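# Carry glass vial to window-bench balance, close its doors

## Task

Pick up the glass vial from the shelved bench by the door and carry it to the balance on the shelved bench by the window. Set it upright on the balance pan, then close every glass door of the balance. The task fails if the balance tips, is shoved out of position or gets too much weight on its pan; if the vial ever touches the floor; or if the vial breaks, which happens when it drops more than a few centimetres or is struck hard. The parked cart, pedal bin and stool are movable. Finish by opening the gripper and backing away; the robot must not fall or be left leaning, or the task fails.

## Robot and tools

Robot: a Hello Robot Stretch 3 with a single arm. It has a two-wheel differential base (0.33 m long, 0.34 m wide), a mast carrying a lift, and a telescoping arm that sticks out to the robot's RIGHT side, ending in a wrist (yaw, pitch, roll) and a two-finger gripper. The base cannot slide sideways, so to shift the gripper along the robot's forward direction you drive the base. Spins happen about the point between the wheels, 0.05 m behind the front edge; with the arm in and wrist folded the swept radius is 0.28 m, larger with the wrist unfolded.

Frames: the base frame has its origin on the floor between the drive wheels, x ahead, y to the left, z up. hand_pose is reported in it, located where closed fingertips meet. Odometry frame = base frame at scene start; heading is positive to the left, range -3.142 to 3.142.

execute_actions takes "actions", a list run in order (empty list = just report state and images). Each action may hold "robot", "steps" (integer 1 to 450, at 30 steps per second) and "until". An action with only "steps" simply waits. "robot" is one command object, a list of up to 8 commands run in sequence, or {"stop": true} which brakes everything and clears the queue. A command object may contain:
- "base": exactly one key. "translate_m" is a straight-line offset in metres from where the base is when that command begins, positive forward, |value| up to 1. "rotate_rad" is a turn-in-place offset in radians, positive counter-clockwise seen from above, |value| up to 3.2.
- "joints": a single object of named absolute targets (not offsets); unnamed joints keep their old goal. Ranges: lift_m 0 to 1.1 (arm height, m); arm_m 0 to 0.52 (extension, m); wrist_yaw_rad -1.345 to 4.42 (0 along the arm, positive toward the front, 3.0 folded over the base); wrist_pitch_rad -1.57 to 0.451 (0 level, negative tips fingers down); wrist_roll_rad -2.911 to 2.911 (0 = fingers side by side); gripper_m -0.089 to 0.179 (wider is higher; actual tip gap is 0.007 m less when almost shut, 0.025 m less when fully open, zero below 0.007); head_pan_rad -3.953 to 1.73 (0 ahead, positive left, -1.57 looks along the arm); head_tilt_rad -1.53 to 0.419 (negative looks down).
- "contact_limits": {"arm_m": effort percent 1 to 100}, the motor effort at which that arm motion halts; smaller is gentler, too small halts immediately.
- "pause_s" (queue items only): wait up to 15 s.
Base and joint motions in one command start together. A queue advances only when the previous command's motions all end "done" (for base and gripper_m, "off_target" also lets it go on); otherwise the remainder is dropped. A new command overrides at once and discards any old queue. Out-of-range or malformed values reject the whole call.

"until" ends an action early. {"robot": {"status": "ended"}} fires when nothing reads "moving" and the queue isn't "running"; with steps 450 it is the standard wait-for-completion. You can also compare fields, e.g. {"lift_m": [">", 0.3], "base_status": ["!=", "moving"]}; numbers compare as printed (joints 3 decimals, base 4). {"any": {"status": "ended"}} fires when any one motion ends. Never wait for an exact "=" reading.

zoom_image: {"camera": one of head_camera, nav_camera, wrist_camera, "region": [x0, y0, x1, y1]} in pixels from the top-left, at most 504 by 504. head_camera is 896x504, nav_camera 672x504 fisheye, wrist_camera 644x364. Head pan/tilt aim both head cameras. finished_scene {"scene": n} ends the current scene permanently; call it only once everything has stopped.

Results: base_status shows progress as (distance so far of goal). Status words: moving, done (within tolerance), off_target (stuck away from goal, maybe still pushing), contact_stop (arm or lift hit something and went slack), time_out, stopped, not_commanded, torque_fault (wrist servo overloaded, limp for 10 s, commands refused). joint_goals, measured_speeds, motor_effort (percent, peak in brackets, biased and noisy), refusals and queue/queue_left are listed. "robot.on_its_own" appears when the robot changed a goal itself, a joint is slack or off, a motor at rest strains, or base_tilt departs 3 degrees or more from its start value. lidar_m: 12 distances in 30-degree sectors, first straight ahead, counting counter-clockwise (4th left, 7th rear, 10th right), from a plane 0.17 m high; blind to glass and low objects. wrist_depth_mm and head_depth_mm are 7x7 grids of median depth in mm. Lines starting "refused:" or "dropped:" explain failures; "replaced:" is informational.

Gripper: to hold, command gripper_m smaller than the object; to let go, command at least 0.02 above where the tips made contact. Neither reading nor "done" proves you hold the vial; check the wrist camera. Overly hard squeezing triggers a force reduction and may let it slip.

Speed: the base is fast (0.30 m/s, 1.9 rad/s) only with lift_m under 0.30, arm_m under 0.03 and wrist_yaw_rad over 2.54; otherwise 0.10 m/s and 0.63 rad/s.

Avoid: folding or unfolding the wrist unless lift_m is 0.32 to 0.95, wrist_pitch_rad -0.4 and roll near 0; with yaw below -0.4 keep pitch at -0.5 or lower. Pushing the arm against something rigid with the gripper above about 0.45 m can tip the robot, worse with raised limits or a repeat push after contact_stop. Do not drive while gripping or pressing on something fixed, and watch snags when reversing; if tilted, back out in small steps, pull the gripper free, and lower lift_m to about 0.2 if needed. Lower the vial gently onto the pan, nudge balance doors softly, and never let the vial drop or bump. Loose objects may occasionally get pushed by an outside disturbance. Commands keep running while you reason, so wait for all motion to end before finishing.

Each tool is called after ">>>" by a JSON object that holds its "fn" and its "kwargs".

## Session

>>> {"fn": "execute_actions", "kwargs": {"actions": []}}

Scene clock: 0.00 s.
robot.base_odometry: x=+0.000 y=+0.000 heading=+0.000 (m, m, rad; robot's odometry frame)
robot.turned_by_wheels: +0.000 (rad since the last result)
robot.turned_by_imu: +0.000 (rad since the last result)
robot.base_tilt: forward=+0.3 right=-0.7 (deg)
robot.lidar_m: 1.93 1.78 1.81 1.54 1.96 1.44 1.67 0.93 0.94 1.17 1.90 2.03
robot.head_depth_mm: 1893 2842 2970 3008 3053 2976 2104 / 1874 2833 3241 3247 3190 3118 2231 / 1872 2795 2943 2944 2985 2964 2216 / 1857 2654 2693 2707 2704 2661 2234 / 1849 2402 2008 1978 1997 1989 1964 / 1835 1889 1851 1849 1836 1831 1833 / 1842 1771 1734 1731 1718 1713 1719
robot.base_status: not_commanded
robot.joint_positions: lift_m=+0.521 arm_m=+0.001 wrist_yaw_rad=+2.852 wrist_pitch_rad=-0.310 wrist_roll_rad=+0.008 gripper_m=+0.037 head_pan_rad=+0.018 head_tilt_rad=-0.018
robot.joint_goals: lift_m=+0.521 arm_m=+0.001 wrist_yaw_rad=+2.852 wrist_pitch_rad=-0.310 wrist_roll_rad=+0.008 gripper_m=+0.037 head_pan_rad=+0.018 head_tilt_rad=-0.018
robot.joint_status: lift_m=not_commanded arm_m=not_commanded wrist_yaw_rad=not_commanded wrist_pitch_rad=not_commanded wrist_roll_rad=not_commanded gripper_m=not_commanded head_pan_rad=not_commanded head_tilt_rad=not_commanded
robot.measured_speeds: translate_m=+0.000 rotate_rad=+0.000 lift_m=+0.000 arm_m=+0.000 wrist_yaw_rad=+0.000 wrist_pitch_rad=+0.000 wrist_roll_rad=+0.000 head_pan_rad=+0.000 head_tilt_rad=+0.000
robot: refusals=0 queue=idle queue_left=0
robot.motor_effort: left_wheel=+1 right_wheel=+0 lift_m=+37 arm_m=-2 wrist_yaw_rad=+0 wrist_pitch_rad=+7 wrist_roll_rad=+0 gripper_m=+0 head_pan_rad=+0 head_tilt_rad=+2 (%)
robot.hand_pose: x=+0.0462 y=+0.0811 z=+0.5587 quat_wxyz=(+0.209, +0.710, +0.007, +0.673) (m; robot's base frame)
robot.wrist_depth_mm: - - - - - - - / - - - - - - - / - - - - - - - / - - - - - - - / - - - - - - 987 / 856 852 870 821 787 822 803 / 721 726 717 705 698 697 693
pictures: head_camera (sideways: a quarter turn clockwise sets it upright), nav_camera (sideways: a quarter turn counterclockwise sets it upright), wrist_camera
Images, in order (width x height): head_camera 896x504, nav_camera 672x504, wrist_camera 644x364.

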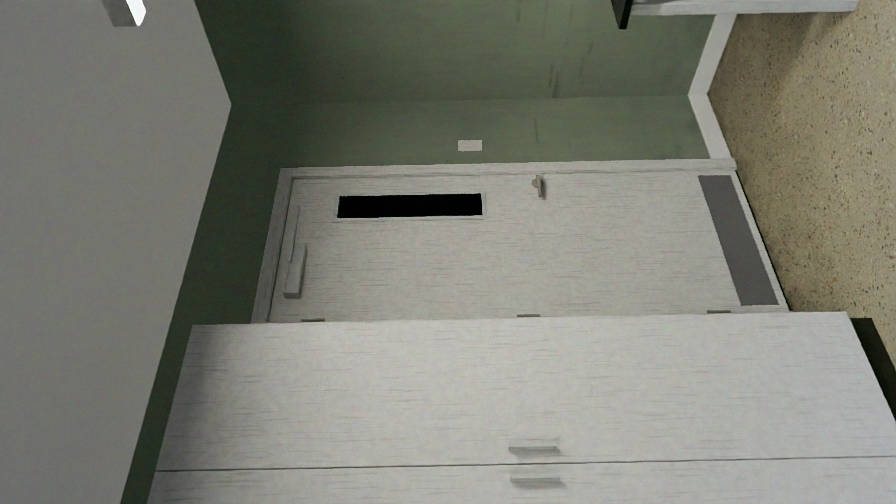

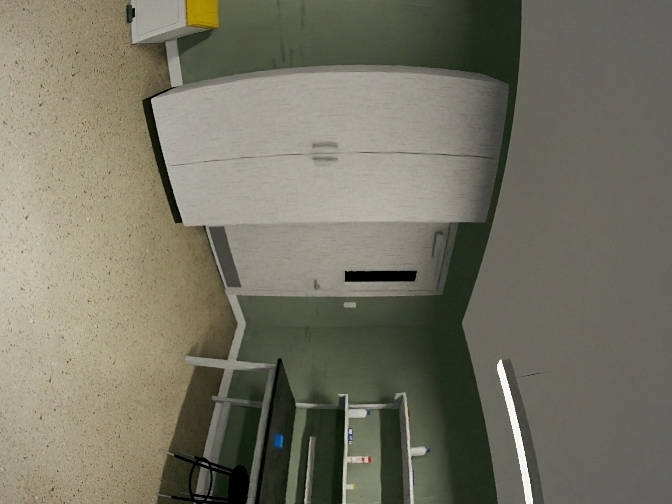

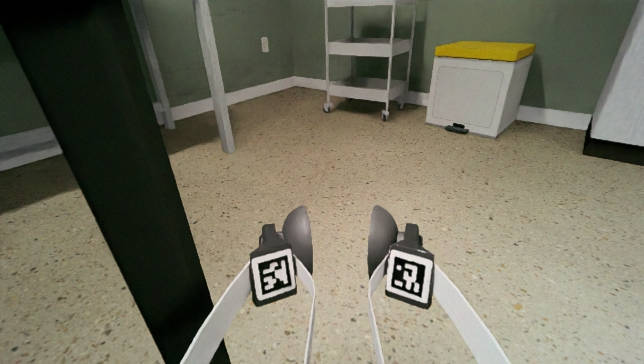

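>>> {"fn": "execute_actions", "kwargs": {"actions": [{"robot":{"joints":{"head_pan_rad":-0.8,"head_tilt_rad":-0.3,"lift_m":0.28,"wrist_pitch_rad":-0.4}},"steps":150,"until":{"robot":{"head_pan_rad_status":"done"}}}]}}

>>> {"fn": "execute_actions", "kwargs": {"actions": [{"robot":{"joints":{"head_pan_rad":-3.75,"head_tilt_rad":-0.3}},"steps":150,"until":{"robot":{"status":"ended"}}}]}}

Scene clock: 2.83 s.
robot.base_odometry: x=+0.000 y=+0.000 heading=+0.000 (m, m, rad; robot's odometry frame)
robot.turned_by_wheels: +0.000 (rad since the last result)
robot.turned_by_imu: +0.000 (rad since the last result)
robot.base_tilt: forward=+0.3 right=-0.6 (deg)
robot.lidar_m: 1.93 1.78 1.81 1.54 1.96 1.43 1.67 0.93 0.94 1.17 1.89 2.26
robot.head_depth_mm: 2264 2368 2473 2613 2713 1975 1542 / 2281 2393 2490 2609 2645 1996 1537 / 2291 2413 2532 2496 2679 1991 1550 / 2327 2450 2555 2279 2667 2007 1562 / 2343 2478 2634 2285 2712 2026 1561 / 2392 2505 2639 2594 2809 2025 1560 / 2391 2525 2677 2605 2830 2038 1566
robot.base_status: not_commanded
robot.joint_positions: lift_m=+0.441 arm_m=+0.001 wrist_yaw_rad=+2.852 wrist_pitch_rad=-0.414 wrist_roll_rad=+0.008 gripper_m=+0.037 head_pan_rad=-0.793 head_tilt_rad=-0.296
robot.joint_goals: lift_m=+0.280 arm_m=+0.001 wrist_yaw_rad=+2.852 wrist_pitch_rad=-0.400 wrist_roll_rad=+0.008 gripper_m=+0.037 head_pan_rad=-0.800 head_tilt_rad=-0.300
robot.joint_status: lift_m=moving arm_m=not_commanded wrist_yaw_rad=not_commanded wrist_pitch_rad=moving wrist_roll_rad=not_commanded gripper_m=not_commanded head_pan_rad=done head_tilt_rad=done
robot.measured_speeds: translate_m=+0.000 rotate_rad=+0.000 lift_m=-0.110 arm_m=+0.000 wrist_yaw_rad=+0.000 wrist_pitch_rad=+0.000 wrist_roll_rad=+0.000 head_pan_rad=+0.000 head_tilt_rad=+0.000
robot: refusals=0 queue=running queue_left=0
robot.motor_effort: left_wheel=+0(1) right_wheel=+0(0) lift_m=+26(38) arm_m=-1(1) wrist_yaw_rad=+0(0) wrist_pitch_rad=+5(7) wrist_roll_rad=+0(0) gripper_m=+0(0) head_pan_rad=-5(59) head_tilt_rad=-2(19) (%)
robot.hand_pose: x=+0.0429 y=+0.0699 z=+0.4548 quat_wxyz=(+0.244, +0.708, +0.043, +0.661) (m; robot's base frame)
robot.wrist_depth_mm: - - - - - - - / - - - - - - - / - - - - - - - / - - - 964 964 933 918 / 829 787 827 783 813 771 765 / 683 682 - 650 623 645 647 / 591 591 585 585 567 564 558
pictures: head_camera (sideways: a quarter turn clockwise sets it upright), nav_camera (sideways: a quarter turn counterclockwise sets it upright), wrist_camera
Images, in order (width x height): head_camera 896x504, nav_camera 672x504, wrist_camera 644x364.

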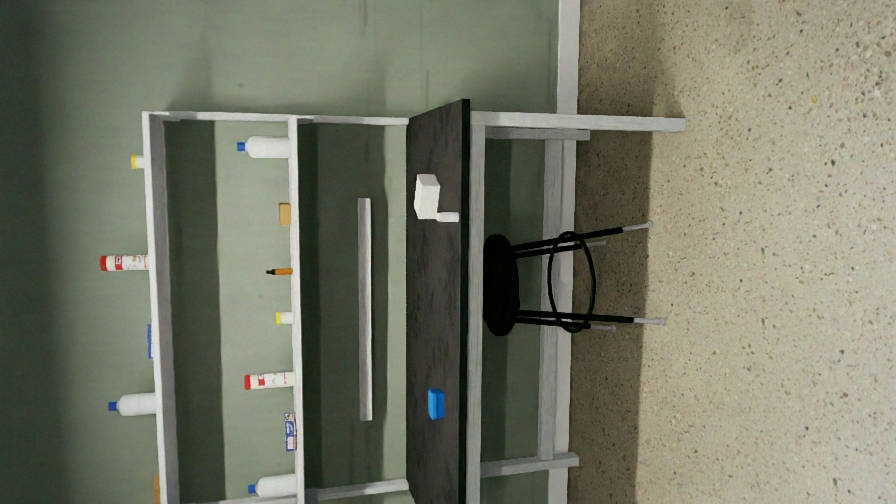

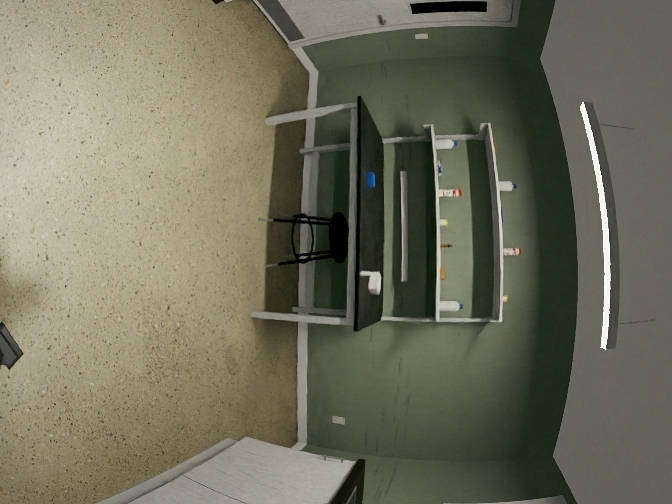

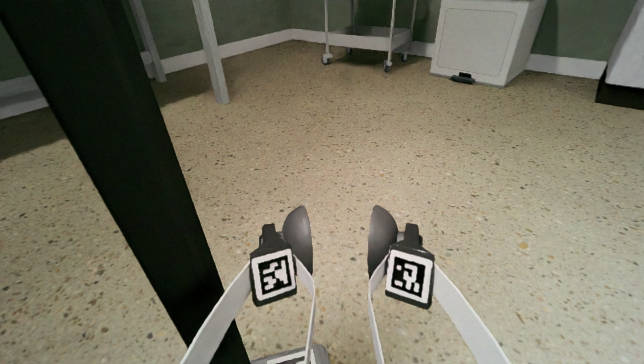

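Scene clock: 4.77 s.
robot.base_odometry: x=+0.000 y=+0.000 heading=+0.000 (m, m, rad; robot's odometry frame)
robot.turned_by_wheels: +0.000 (rad since the last result)
robot.turned_by_imu: +0.000 (rad since the last result)
robot.base_tilt: forward=+0.2 right=-0.6 (deg)
robot.lidar_m: 1.93 1.78 1.81 1.54 1.96 1.44 1.67 0.93 0.94 1.17 1.89 2.28
robot.head_depth_mm: 1736 1811 1905 1421 2107 1987 1535 / 1787 1861 1962 1443 2174 1993 1542 / 1813 1908 2037 1605 2244 1989 1553 / 1882 1962 2092 1627 2349 2016 1550 / 1947 2063 2203 2287 2415 1875 1563 / 2022 2135 2257 2381 2508 2029 1564 / 2098 2204 2337 2448 2497 2038 1571
robot.base_status: not_commanded
robot.joint_positions: lift_m=+0.280 arm_m=+0.001 wrist_yaw_rad=+2.852 wrist_pitch_rad=-0.415 wrist_roll_rad=+0.008 gripper_m=+0.037 head_pan_rad=-3.743 head_tilt_rad=-0.296
robot.joint_goals: lift_m=+0.280 arm_m=+0.001 wrist_yaw_rad=+2.852 wrist_pitch_rad=-0.400 wrist_roll_rad=+0.008 gripper_m=+0.037 head_pan_rad=-3.750 head_tilt_rad=-0.300
robot.joint_status: lift_m=done arm_m=not_commanded wrist_yaw_rad=not_commanded wrist_pitch_rad=done wrist_roll_rad=not_commanded gripper_m=not_commanded head_pan_rad=done head_tilt_rad=done
robot.measured_speeds: translate_m=+0.000 rotate_rad=+0.000 lift_m=+0.000 arm_m=+0.000 wrist_yaw_rad=+0.000 wrist_pitch_rad=+0.000 wrist_roll_rad=+0.000 head_pan_rad=+0.000 head_tilt_rad=+0.000
robot: refusals=0 queue=done queue_left=0
robot.motor_effort: left_wheel=+0(0) right_wheel=+0(0) lift_m=+27(27) arm_m=-1(2) wrist_yaw_rad=+1(0) wrist_pitch_rad=+6(6) wrist_roll_rad=+0(1) gripper_m=+0(1) head_pan_rad=-5(58) head_tilt_rad=-1(2) (%)
robot.hand_pose: x=+0.0429 y=+0.0697 z=+0.2937 quat_wxyz=(+0.244, +0.708, +0.044, +0.661) (m; robot's base frame)
robot.wrist_depth_mm: - - - - - - - / - - - - - - - / 997 - 946 926 900 877 856 / 730 - 720 702 693 675 665 / 593 566 599 573 582 552 552 / 496 496 - 482 448 469 460 / 439 - - 414 409 404 402
pictures: head_camera (sideways: a quarter turn clockwise sets it upright), nav_camera (sideways: a quarter turn counterclockwise sets it upright), wrist_camera
Images, in order (width x height): head_camera 896x504, nav_camera 672x504, wrist_camera 644x364.

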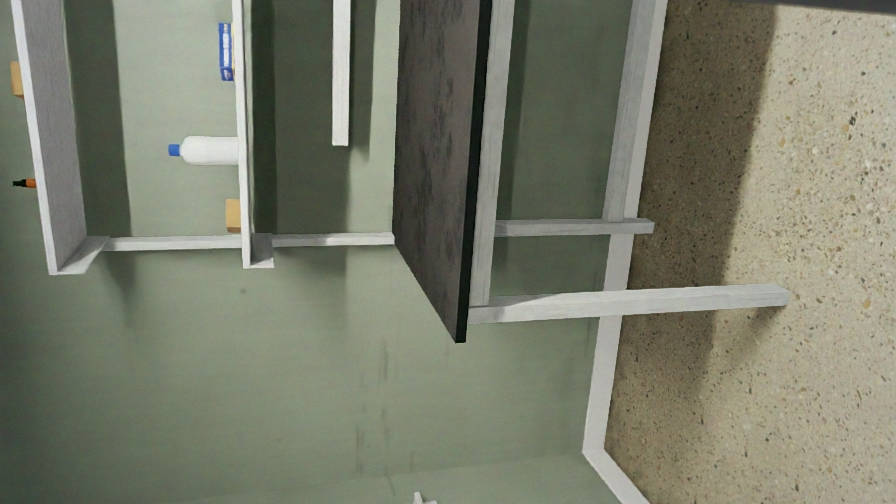

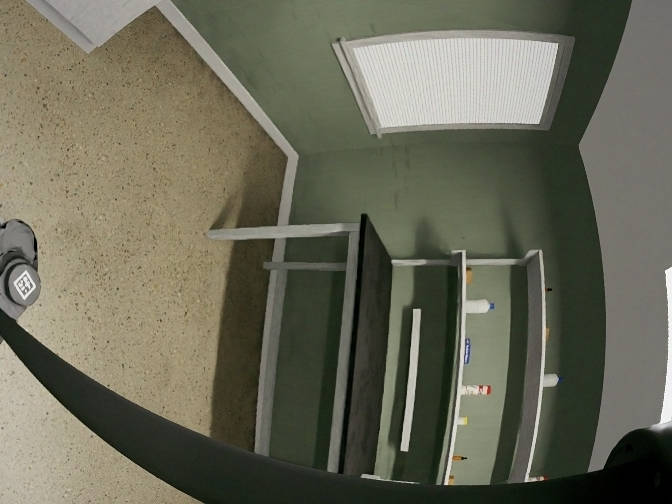

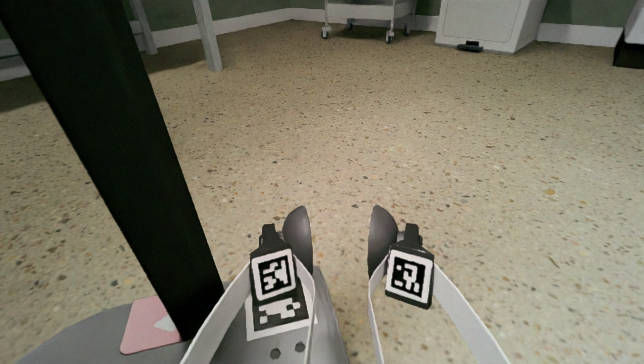

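>>> {"fn": "execute_actions", "kwargs": {"actions": [{"robot":{"base":{"rotate_rad":-0.84},"joints":{"head_pan_rad":-3.6,"head_tilt_rad":-0.25}},"steps":150,"until":{"robot":{"status":"ended"}}}]}}

Scene clock: 8.43 s.
robot.base_odometry: x=+0.000 y=+0.000 heading=-0.840 (m, m, rad; robot's odometry frame)
robot.turned_by_wheels: -0.840 (rad since the last result)
robot.turned_by_imu: -0.842 (rad since the last result)
robot.base_tilt: forward=+0.3 right=-0.6 (deg)
robot.lidar_m: 1.90 2.28 1.81 1.78 2.23 1.54 1.96 1.43 0.95 0.93 0.99 1.42
robot.head_depth_mm: 2311 2438 2533 2673 2763 2091 1588 / 2187 2294 2407 2525 2637 2008 1602 / 2103 2199 2287 1544 2513 2027 1601 / 1979 2091 2129 1598 2364 2122 1617 / 1897 2015 2086 1703 2274 2120 1626 / 1836 1930 1981 1730 2171 2088 1632 / 1759 1846 1911 1761 2080 2042 1626
robot.base_status: done (rotate_rad -0.8399 of -0.8400)
robot.joint_positions: lift_m=+0.280 arm_m=+0.001 wrist_yaw_rad=+2.852 wrist_pitch_rad=-0.415 wrist_roll_rad=+0.008 gripper_m=+0.037 head_pan_rad=-3.607 head_tilt_rad=-0.260
robot.joint_goals: lift_m=+0.280 arm_m=+0.001 wrist_yaw_rad=+2.852 wrist_pitch_rad=-0.400 wrist_roll_rad=+0.008 gripper_m=+0.037 head_pan_rad=-3.600 head_tilt_rad=-0.250
robot.joint_status: lift_m=done arm_m=not_commanded wrist_yaw_rad=not_commanded wrist_pitch_rad=done wrist_roll_rad=not_commanded gripper_m=not_commanded head_pan_rad=done head_tilt_rad=done
robot.measured_speeds: translate_m=+0.000 rotate_rad=+0.000 lift_m=+0.000 arm_m=+0.000 wrist_yaw_rad=+0.000 wrist_pitch_rad=+0.000 wrist_roll_rad=+0.000 head_pan_rad=+0.000 head_tilt_rad=+0.000
robot: refusals=0 queue=done queue_left=0
robot.motor_effort: left_wheel=+2(8) right_wheel=-2(9) lift_m=+27(27) arm_m=-2(2) wrist_yaw_rad=+1(1) wrist_pitch_rad=+6(6) wrist_roll_rad=+1(1) gripper_m=+1(0) head_pan_rad=+5(25) head_tilt_rad=+4(8) (%)
robot.hand_pose: x=+0.0429 y=+0.0697 z=+0.2937 quat_wxyz=(+0.244, +0.708, +0.044, +0.661) (m; robot's base frame)
robot.wrist_depth_mm: - - - - - - - / - - - - - - - / 991 - 944 934 892 887 849 / 747 - 722 702 691 687 667 / 592 572 592 571 578 552 542 / 498 495 - 477 449 467 463 / 436 - - 410 408 406 401
pictures: head_camera (sideways: a quarter turn clockwise sets it upright), nav_camera (sideways: a quarter turn counterclockwise sets it upright), wrist_camera
Images, in order (width x height): head_camera 896x504, nav_camera 672x504, wrist_camera 644x364.

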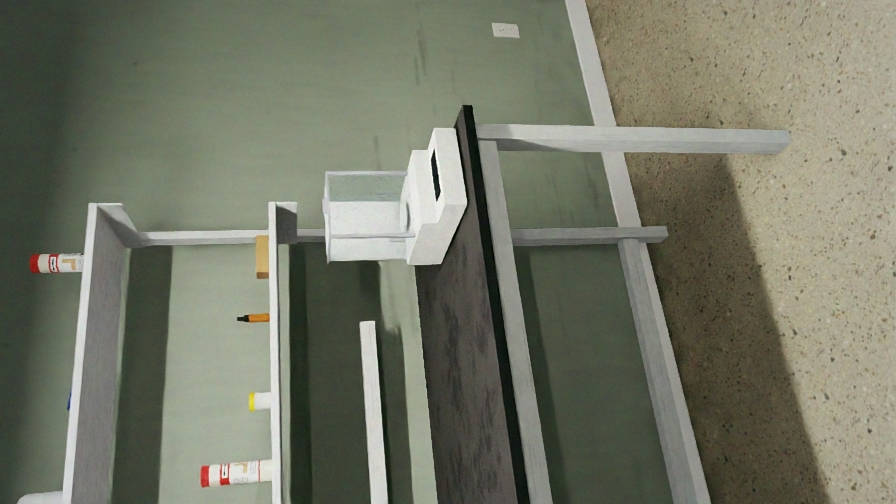

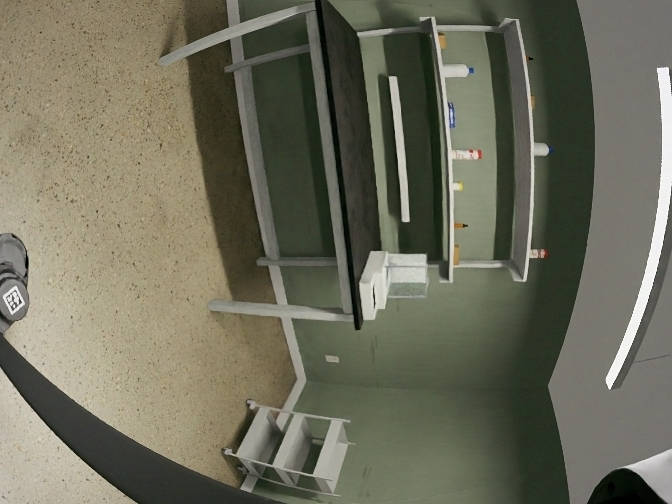

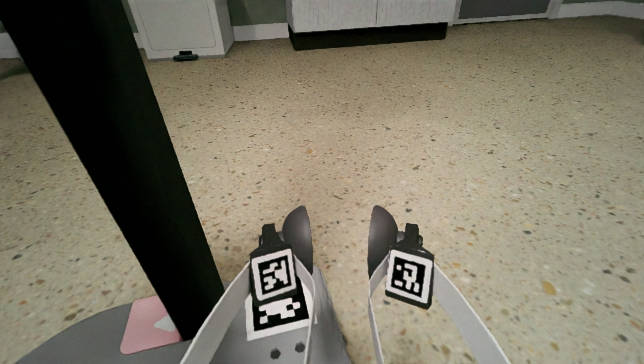

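>>> {"fn": "zoom_image", "kwargs": {"camera": "head_camera", "region": [310, 150, 440, 280]}}

Region (310, 150, 440, 280) of head_camera's 896x504 image, scaled by 3.877, with more detail than that image has.

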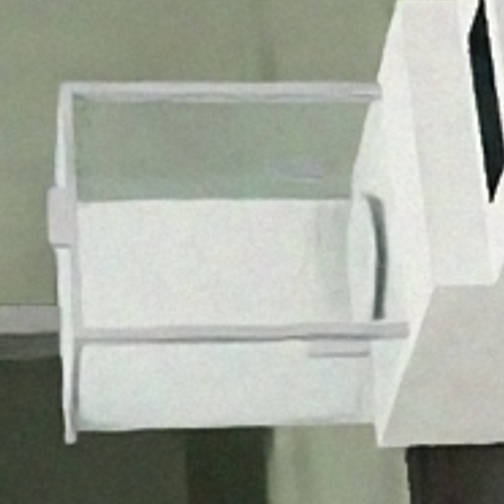

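>>> {"fn": "execute_actions", "kwargs": {"actions": [{"robot":[{"base":{"rotate_rad":0.04},"joints":{"head_pan_rad":-1.57,"head_tilt_rad":-0.7}},{"base":{"translate_m":1.0}},{"base":{"translate_m":0.36}},{"base":{"rotate_rad":1.48},"joints":{"lift_m":0.5}},{"joints":{"lift_m":0.81,"wrist_yaw_rad":-0.07,"gripper_m":0.1}}],"steps":450,"until":{"robot":{"status":"ended"}}},{"steps":450,"until":{"robot":{"status":"ended"}}}]}}

Scene clock: 30.23 s.
robot.base_odometry: x=+0.948 y=-0.976 heading=+0.680 (m, m, rad; robot's odometry frame)
robot.turned_by_wheels: +1.520 (rad since the last result)
robot.turned_by_imu: +1.532 (rad since the last result)
robot.base_tilt: forward=+0.4 right=-0.5 (deg)
robot.lidar_m: 1.65 1.69 2.42 2.77 1.50 1.11 1.08 1.74 0.62 0.72 0.72 1.22
robot.head_depth_mm: 1086 1197 1113 838 735 1080 - / 1109 1235 1119 845 738 1365 - / 1106 1229 1120 848 744 1469 - / 1098 1198 1135 853 747 1355 1188 / 1104 1192 1140 857 748 1391 1190 / 1102 1216 1143 859 754 1365 1195 / 1102 1217 1155 867 755 1393 1192
robot.base_status: done (rotate_rad +1.4799 of +1.4800)
robot.joint_positions: lift_m=+0.810 arm_m=+0.001 wrist_yaw_rad=-0.068 wrist_pitch_rad=-0.416 wrist_roll_rad=+0.008 gripper_m=+0.100 head_pan_rad=-1.577 head_tilt_rad=-0.692
robot.joint_goals: lift_m=+0.810 arm_m=+0.001 wrist_yaw_rad=-0.070 wrist_pitch_rad=-0.400 wrist_roll_rad=+0.008 gripper_m=+0.100 head_pan_rad=-1.570 head_tilt_rad=-0.700
robot.joint_status: lift_m=done arm_m=not_commanded wrist_yaw_rad=done wrist_pitch_rad=done wrist_roll_rad=not_commanded gripper_m=done head_pan_rad=done head_tilt_rad=done
robot.measured_speeds: translate_m=+0.000 rotate_rad=+0.000 lift_m=+0.000 arm_m=+0.000 wrist_yaw_rad=+0.000 wrist_pitch_rad=+0.000 wrist_roll_rad=+0.000 head_pan_rad=+0.000 head_tilt_rad=+0.000
robot: refusals=0 queue=done queue_left=0
robot.motor_effort: left_wheel=-1(8) right_wheel=+3(12) lift_m=+46(49) arm_m=-2(1) wrist_yaw_rad=-1(1) wrist_pitch_rad=+7(7) wrist_roll_rad=+0(0) gripper_m=+1(97) head_pan_rad=+4(60) head_tilt_rad=-3(25) (%)
robot.hand_pose: x=-0.0367 y=-0.3698 z=+0.8227 quat_wxyz=(+0.684, +0.122, -0.699, -0.170) (m; robot's base frame)
robot.wrist_depth_mm: 935 935 943 934 874 962 961 / 634 619 597 529 514 552 - / 428 422 409 380 392 385 378 / 341 338 335 339 332 327 323 / - - 602 - - 458 - / - - - - - 468 - / 970 969 935 934 942 628 925
pictures: head_camera (sideways: a quarter turn clockwise sets it upright), nav_camera (sideways: a quarter turn counterclockwise sets it upright), wrist_camera
Images, in order (width x height): head_camera 896x504, nav_camera 672x504, wrist_camera 644x364.

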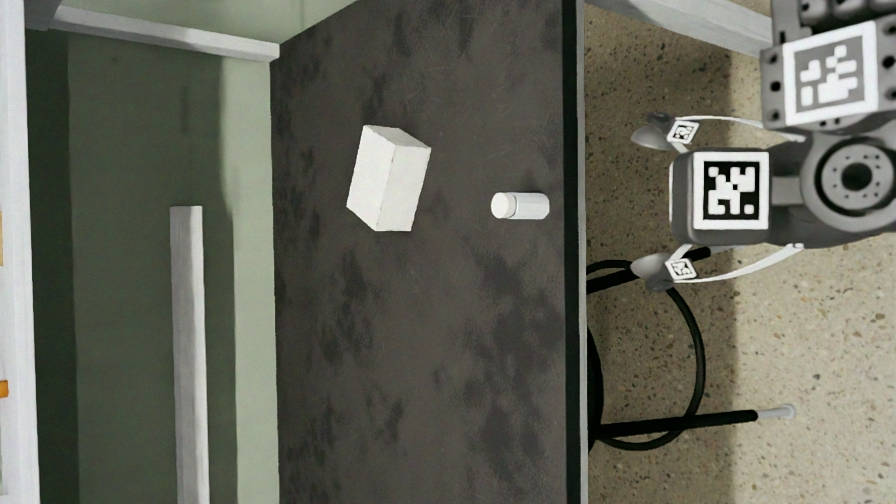

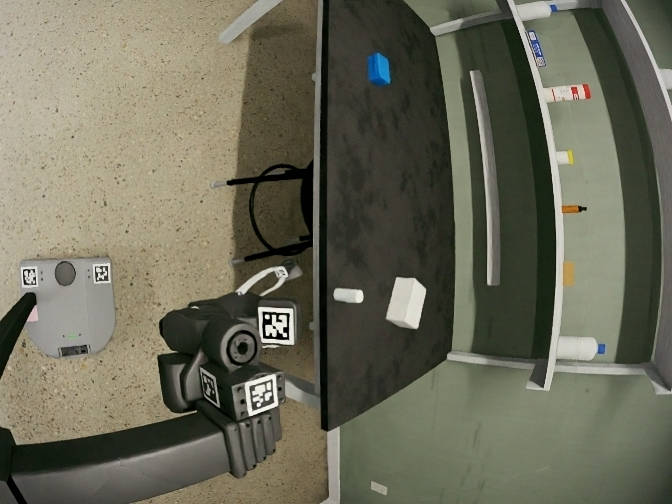

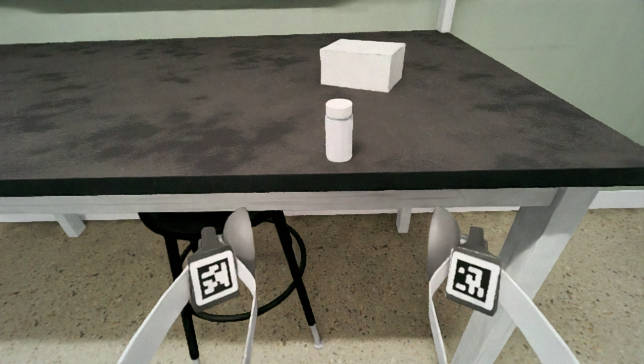

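>>> {"fn": "execute_actions", "kwargs": {"actions": [{"robot":[{"joints":{"arm_m":0.155,"lift_m":0.785},"base":{"translate_m":-0.007}}],"steps":450,"until":{"robot":{"status":"ended"}}}]}}

Scene clock: 34.20 s.
robot.base_odometry: x=+0.942 y=-0.980 heading=+0.680 (m, m, rad; robot's odometry frame)
robot.turned_by_wheels: +0.000 (rad since the last result)
robot.turned_by_imu: +0.000 (rad since the last result)
robot.base_tilt: forward=+0.2 right=-0.7 (deg)
robot.lidar_m: 1.65 1.71 2.43 2.76 1.49 1.10 1.07 1.74 0.62 0.72 0.72 1.23
robot.head_depth_mm: 1070 1196 1168 839 715 - - / 1106 1231 1119 844 - - 1178 / 1102 1232 1125 847 - - 1186 / 1105 1192 1134 850 747 1320 1188 / 1108 1195 1140 858 750 1361 1193 / 1106 1210 1151 860 753 1357 1195 / 1106 1211 1153 867 754 1395 1195
robot.base_status: done (translate_m -0.0070 of -0.0070)
robot.joint_positions: lift_m=+0.785 arm_m=+0.155 wrist_yaw_rad=-0.069 wrist_pitch_rad=-0.416 wrist_roll_rad=+0.008 gripper_m=+0.100 head_pan_rad=-1.577 head_tilt_rad=-0.692
robot.joint_goals: lift_m=+0.785 arm_m=+0.155 wrist_yaw_rad=-0.070 wrist_pitch_rad=-0.400 wrist_roll_rad=+0.008 gripper_m=+0.100 head_pan_rad=-1.570 head_tilt_rad=-0.700
robot.joint_status: lift_m=done arm_m=done wrist_yaw_rad=done wrist_pitch_rad=done wrist_roll_rad=not_commanded gripper_m=done head_pan_rad=done head_tilt_rad=done
robot.measured_speeds: translate_m=+0.000 rotate_rad=+0.000 lift_m=+0.000 arm_m=+0.000 wrist_yaw_rad=+0.000 wrist_pitch_rad=+0.000 wrist_roll_rad=+0.000 head_pan_rad=+0.000 head_tilt_rad=+0.000
robot: refusals=0 queue=done queue_left=0
robot.motor_effort: left_wheel=-1(6) right_wheel=+3(5) lift_m=+27(46) arm_m=+2(3) wrist_yaw_rad=-1(1) wrist_pitch_rad=+6(7) wrist_roll_rad=+0(0) gripper_m=+1(1) head_pan_rad=+4(4) head_tilt_rad=-3(3) (%)
robot.hand_pose: x=-0.0370 y=-0.5238 z=+0.7984 quat_wxyz=(+0.684, +0.122, -0.699, -0.171) (m; robot's base frame)
robot.wrist_depth_mm: 821 806 814 806 796 810 819 / 550 533 511 396 368 469 879 / 365 360 352 346 337 333 325 / 278 273 268 181 259 257 252 / 221 220 224 199 212 209 206 / 192 190 188 187 186 184 183 / 950 935 924 908 922 908 322
pictures: head_camera (sideways: a quarter turn clockwise sets it upright), nav_camera (sideways: a quarter turn counterclockwise sets it upright), wrist_camera
Images, in order (width x height): head_camera 896x504, nav_camera 672x504, wrist_camera 644x364.

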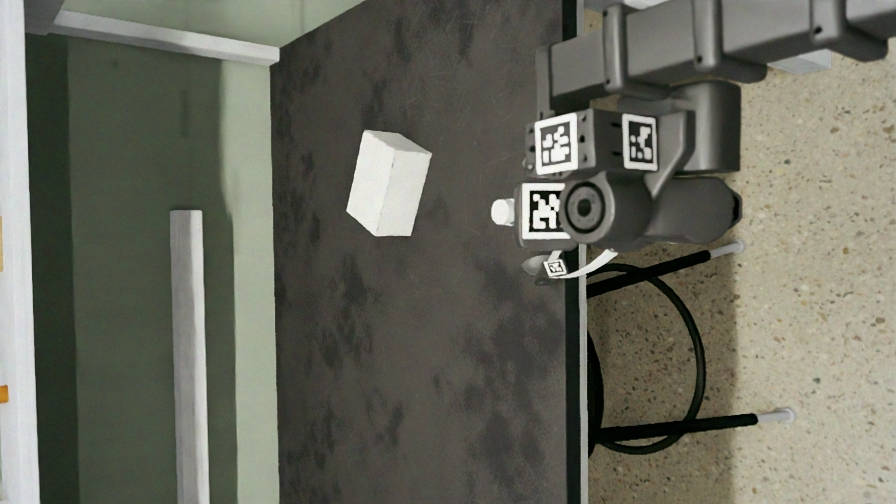

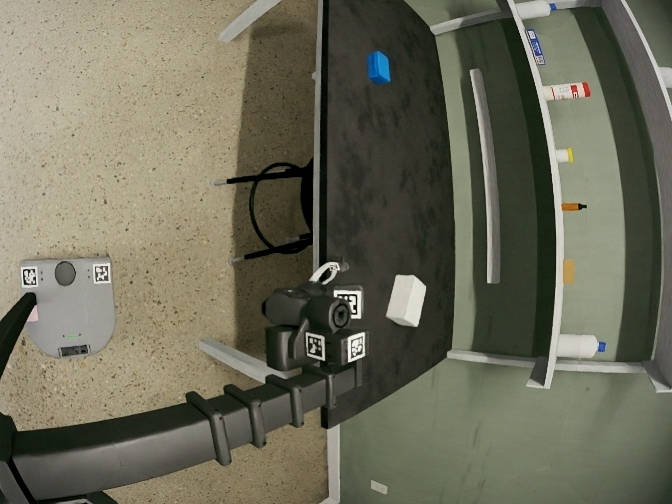

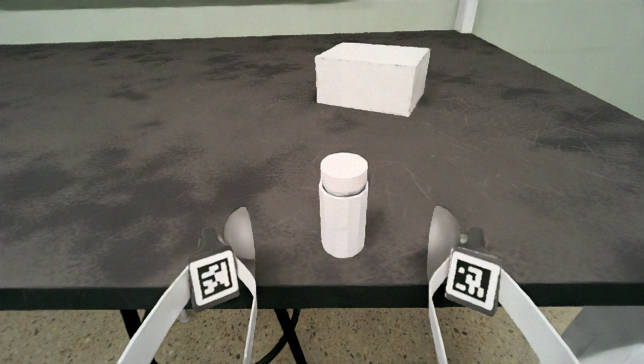

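>>> {"fn": "execute_actions", "kwargs": {"actions": [{"robot":[{"joints":{"arm_m":0.19,"lift_m":0.779,"gripper_m":0.07},"base":{"translate_m":-0.003}},{"joints":{"gripper_m":0.045}}],"steps":450,"until":{"robot":{"status":"ended"}}}]}}

Scene clock: 38.20 s.
robot.base_odometry: x=+0.940 y=-0.982 heading=+0.680 (m, m, rad; robot's odometry frame)
robot.turned_by_wheels: +0.000 (rad since the last result)
robot.turned_by_imu: +0.000 (rad since the last result)
robot.base_tilt: forward=+0.3 right=-0.6 (deg)
robot.lidar_m: 1.66 1.70 2.43 2.76 1.48 1.10 1.07 1.74 0.62 0.72 0.72 1.23
robot.head_depth_mm: 1069 1213 1162 838 715 - - / 1109 1235 1118 845 - 1341 1183 / 1100 1237 1126 847 - 1348 1190 / 1100 1192 1129 852 746 1335 1191 / 1105 1198 1142 855 749 1358 1188 / 1105 1212 1144 861 752 1362 1196 / 1105 1217 1158 865 756 1374 1196
robot.base_status: done (translate_m -0.0030 of -0.0030)
robot.joint_positions: lift_m=+0.779 arm_m=+0.190 wrist_yaw_rad=-0.069 wrist_pitch_rad=-0.416 wrist_roll_rad=+0.008 gripper_m=+0.045 head_pan_rad=-1.577 head_tilt_rad=-0.692
robot.joint_goals: lift_m=+0.779 arm_m=+0.190 wrist_yaw_rad=-0.070 wrist_pitch_rad=-0.400 wrist_roll_rad=+0.008 gripper_m=+0.045 head_pan_rad=-1.570 head_tilt_rad=-0.700
robot.joint_status: lift_m=done arm_m=done wrist_yaw_rad=done wrist_pitch_rad=done wrist_roll_rad=not_commanded gripper_m=done head_pan_rad=done head_tilt_rad=done
robot.measured_speeds: translate_m=+0.000 rotate_rad=+0.000 lift_m=+0.000 arm_m=+0.000 wrist_yaw_rad=+0.000 wrist_pitch_rad=+0.000 wrist_roll_rad=+0.000 head_pan_rad=+0.000 head_tilt_rad=+0.000
robot: refusals=0 queue=done queue_left=0
robot.motor_effort: left_wheel=-1(5) right_wheel=+2(5) lift_m=+27(27) arm_m=+3(3) wrist_yaw_rad=-1(0) wrist_pitch_rad=+7(7) wrist_roll_rad=+1(0) gripper_m=+0(95) head_pan_rad=+4(5) head_tilt_rad=-3(3) (%)
robot.hand_pose: x=-0.0370 y=-0.5588 z=+0.7924 quat_wxyz=(+0.684, +0.122, -0.699, -0.171) (m; robot's base frame)
robot.wrist_depth_mm: 778 788 781 772 776 781 801 / 523 509 492 359 338 452 850 / 354 346 338 331 325 319 311 / 265 263 256 254 249 245 241 / 214 211 212 142 209 199 197 / 179 177 175 162 166 169 167 / 157 157 155 153 152 151 150
pictures: head_camera (sideways: a quarter turn clockwise sets it upright), nav_camera (sideways: a quarter turn counterclockwise sets it upright), wrist_camera
Images, in order (width x height): head_camera 896x504, nav_camera 672x504, wrist_camera 644x364.

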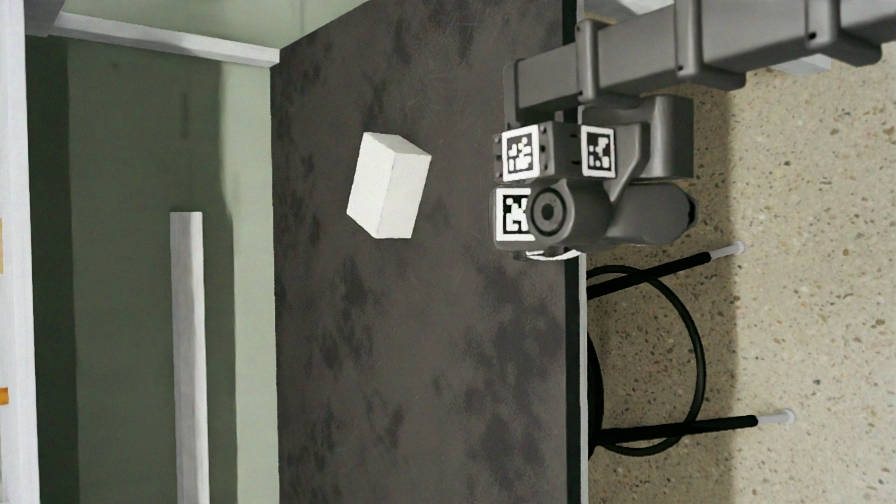

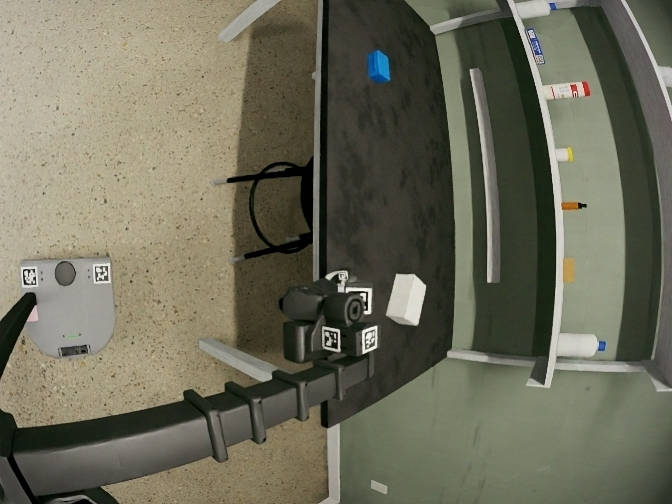

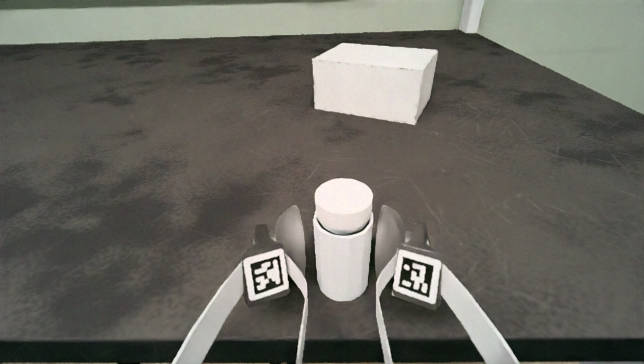

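>>> {"fn": "execute_actions", "kwargs": {"actions": [{"robot":[{"joints":{"gripper_m":-0.015}},{"joints":{"lift_m":0.797}}],"steps":450,"until":{"robot":{"status":"ended"}}}]}}

>>> {"fn": "execute_actions", "kwargs": {"actions": [{"robot":[{"joints":{"arm_m":0.0}},{"joints":{"wrist_yaw_rad":2.9,"lift_m":0.5},"base":{"rotate_rad":1.13}},{"joints":{"lift_m":0.28,"head_pan_rad":0.2,"head_tilt_rad":-0.7}},{"base":{"translate_m":1.0}},{"base":{"translate_m":1.0}},{"base":{"translate_m":0.5}}],"steps":450,"until":{"robot":{"status":"ended"}}},{"steps":450,"until":{"robot":{"status":"ended"}}}]}}

Scene clock: 46.50 s.
robot.base_odometry: x=+0.940 y=-0.982 heading=+0.680 (m, m, rad; robot's odometry frame)
robot.turned_by_wheels: +0.000 (rad since the last result)
robot.turned_by_imu: +0.000 (rad since the last result)
robot.base_tilt: forward=+0.3 right=-0.7 (deg)
robot.lidar_m: 1.66 1.70 2.43 2.76 1.49 1.10 1.07 1.74 0.62 0.72 0.72 1.23
robot.head_depth_mm: 1070 1220 1170 842 723 - 1140 / 1104 1231 1117 873 - 1345 1183 / 1104 1234 1121 854 - 1347 1186 / 1100 1196 1135 866 929 1353 1187 / 1104 1190 1141 854 748 1360 1189 / 1103 1212 1151 862 754 1362 1195 / 1106 1216 1157 865 756 1368 1197
robot.base_status: done (translate_m -0.0030 of -0.0030)
robot.joint_positions: lift_m=+0.797 arm_m=+0.190 wrist_yaw_rad=-0.069 wrist_pitch_rad=-0.417 wrist_roll_rad=+0.008 gripper_m=-0.014 head_pan_rad=-1.577 head_tilt_rad=-0.692
robot.joint_goals: lift_m=+0.797 arm_m=+0.190 wrist_yaw_rad=-0.070 wrist_pitch_rad=-0.400 wrist_roll_rad=+0.008 gripper_m=-0.015 head_pan_rad=-1.570 head_tilt_rad=-0.700
robot.joint_status: lift_m=done arm_m=done wrist_yaw_rad=done wrist_pitch_rad=done wrist_roll_rad=not_commanded gripper_m=done head_pan_rad=done head_tilt_rad=done
robot.measured_speeds: translate_m=+0.000 rotate_rad=+0.000 lift_m=+0.000 arm_m=+0.000 wrist_yaw_rad=+0.000 wrist_pitch_rad=+0.000 wrist_roll_rad=+0.000 head_pan_rad=+0.000 head_tilt_rad=+0.000
robot: refusals=0 queue=done queue_left=0
robot.motor_effort: left_wheel=-1(1) right_wheel=+2(2) lift_m=+46(51) arm_m=+3(3) wrist_yaw_rad=+0(0) wrist_pitch_rad=+7(7) wrist_roll_rad=+1(0) gripper_m=-19(98) head_pan_rad=+6(4) head_tilt_rad=-3(3) (%)
robot.hand_pose: x=-0.0370 y=-0.5587 z=+0.8096 quat_wxyz=(+0.684, +0.122, -0.699, -0.171) (m; robot's base frame)
robot.wrist_depth_mm: 799 793 779 774 774 785 797 / 585 567 547 456 369 501 886 / 393 384 378 364 343 354 349 / 297 292 287 279 278 274 271 / 238 236 234 137 234 223 221 / 199 197 196 159 186 189 186 / 171 169 168 166 165 163 161
pictures: head_camera (sideways: a quarter turn clockwise sets it upright), nav_camera (sideways: a quarter turn counterclockwise sets it upright), wrist_camera
Images, in order (width x height): head_camera 896x504, nav_camera 672x504, wrist_camera 644x364.

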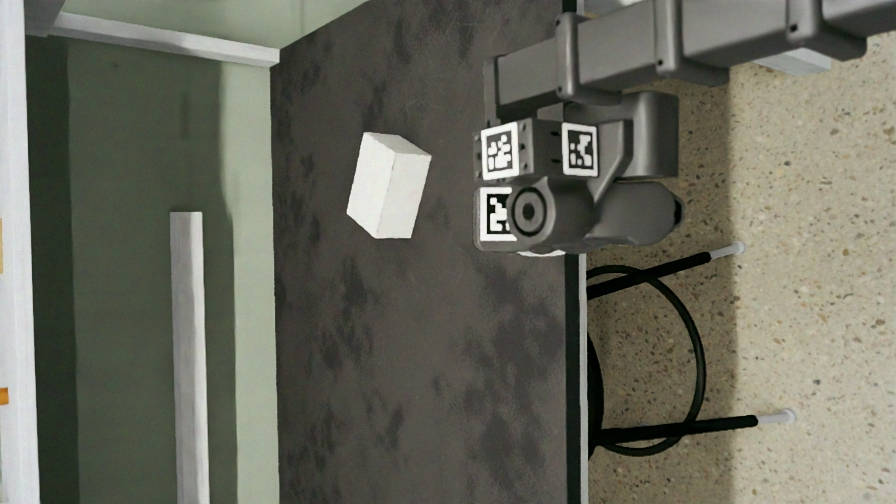

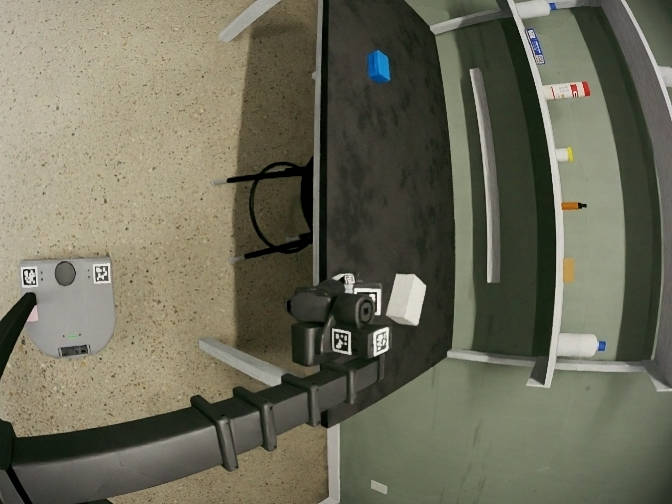

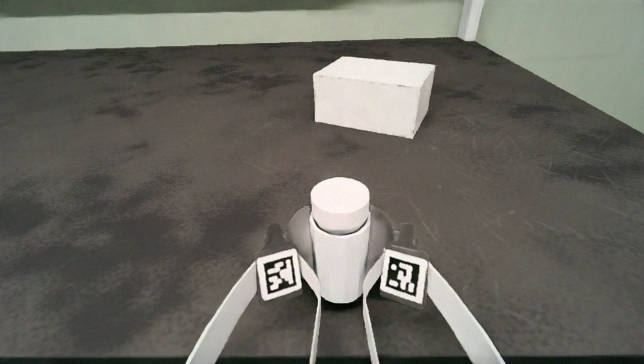

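Scene clock: 68.27 s.
robot.base_odometry: x=+0.348 y=+1.447 heading=+1.810 (m, m, rad; robot's odometry frame)
robot.turned_by_wheels: +1.130 (rad since the last result)
robot.turned_by_imu: +1.147 (rad since the last result)
robot.base_tilt: forward=+0.3 right=-0.6 (deg)
robot.lidar_m: 1.17 1.02 0.44 1.67 2.19 2.23 3.14 1.74 0.87 0.59 0.59 0.61
robot.head_depth_mm: 1054 1189 1371 1605 1637 1366 1179 / 1033 1160 1319 1543 1644 1371 1183 / 1013 1128 1290 1496 1633 1387 1185 / 987 1104 1247 1443 1604 1382 1181 / 964 1080 1215 1389 1570 1383 1194 / 947 1051 1183 1361 1545 1391 1198 / 928 1028 1152 1297 1432 1400 1195
robot.base_status: done (translate_m +0.5000 of +0.5000)
robot.joint_positions: lift_m=+0.280 arm_m=+0.001 wrist_yaw_rad=+2.898 wrist_pitch_rad=-0.417 wrist_roll_rad=+0.008 gripper_m=-0.014 head_pan_rad=+0.193 head_tilt_rad=-0.693
robot.joint_goals: lift_m=+0.280 arm_m=+0.000 wrist_yaw_rad=+2.900 wrist_pitch_rad=-0.400 wrist_roll_rad=+0.008 gripper_m=-0.015 head_pan_rad=+0.200 head_tilt_rad=-0.700
robot.joint_status: lift_m=done arm_m=done wrist_yaw_rad=done wrist_pitch_rad=done wrist_roll_rad=not_commanded gripper_m=done head_pan_rad=done head_tilt_rad=done
robot.measured_speeds: translate_m=+0.000 rotate_rad=+0.000 lift_m=+0.000 arm_m=+0.000 wrist_yaw_rad=+0.000 wrist_pitch_rad=+0.000 wrist_roll_rad=+0.000 head_pan_rad=+0.000 head_tilt_rad=+0.000
robot: refusals=0 queue=done queue_left=0
robot.motor_effort: left_wheel=-2(6) right_wheel=+3(11) lift_m=+27(47) arm_m=-5(6) wrist_yaw_rad=+2(4) wrist_pitch_rad=+7(7) wrist_roll_rad=+0(1) gripper_m=-18(19) head_pan_rad=+5(60) head_tilt_rad=-3(2) (%)
robot.hand_pose: x=+0.0328 y=+0.0719 z=+0.2931 quat_wxyz=(+0.230, +0.707, +0.061, +0.666) (m; robot's base frame)
robot.wrist_depth_mm: - - - - 435 - 816 / - - - - - - 845 / - - 927 922 788 876 846 / 740 710 718 701 661 679 666 / 596 589 601 137 578 558 544 / 494 505 - 154 458 469 460 / 438 - - - 407 405 398
pictures: head_camera (sideways: a quarter turn clockwise sets it upright), nav_camera (sideways: a quarter turn counterclockwise sets it upright), wrist_camera
Images, in order (width x height): head_camera 896x504, nav_camera 672x504, wrist_camera 644x364.

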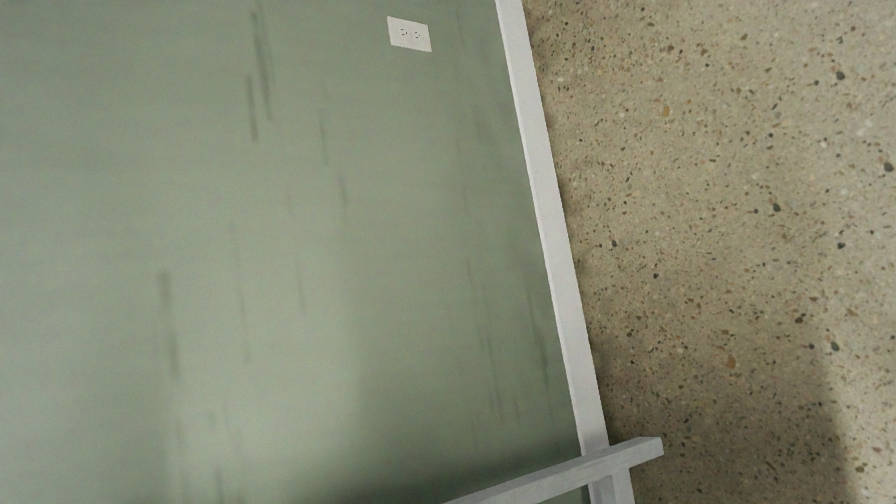

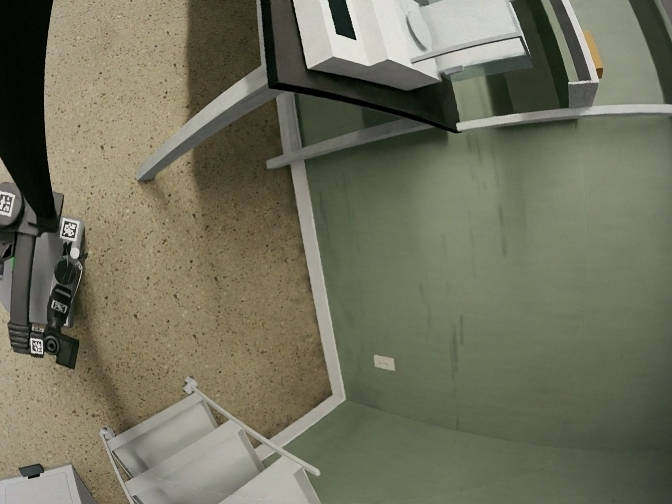

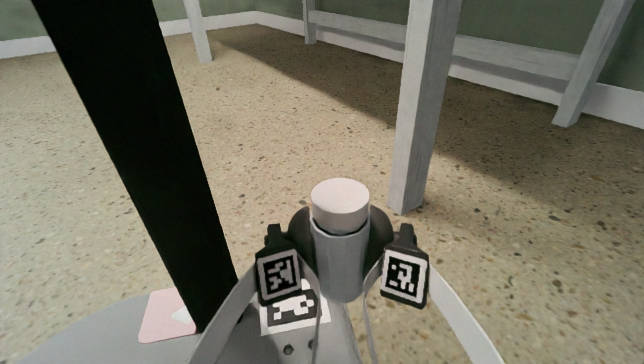

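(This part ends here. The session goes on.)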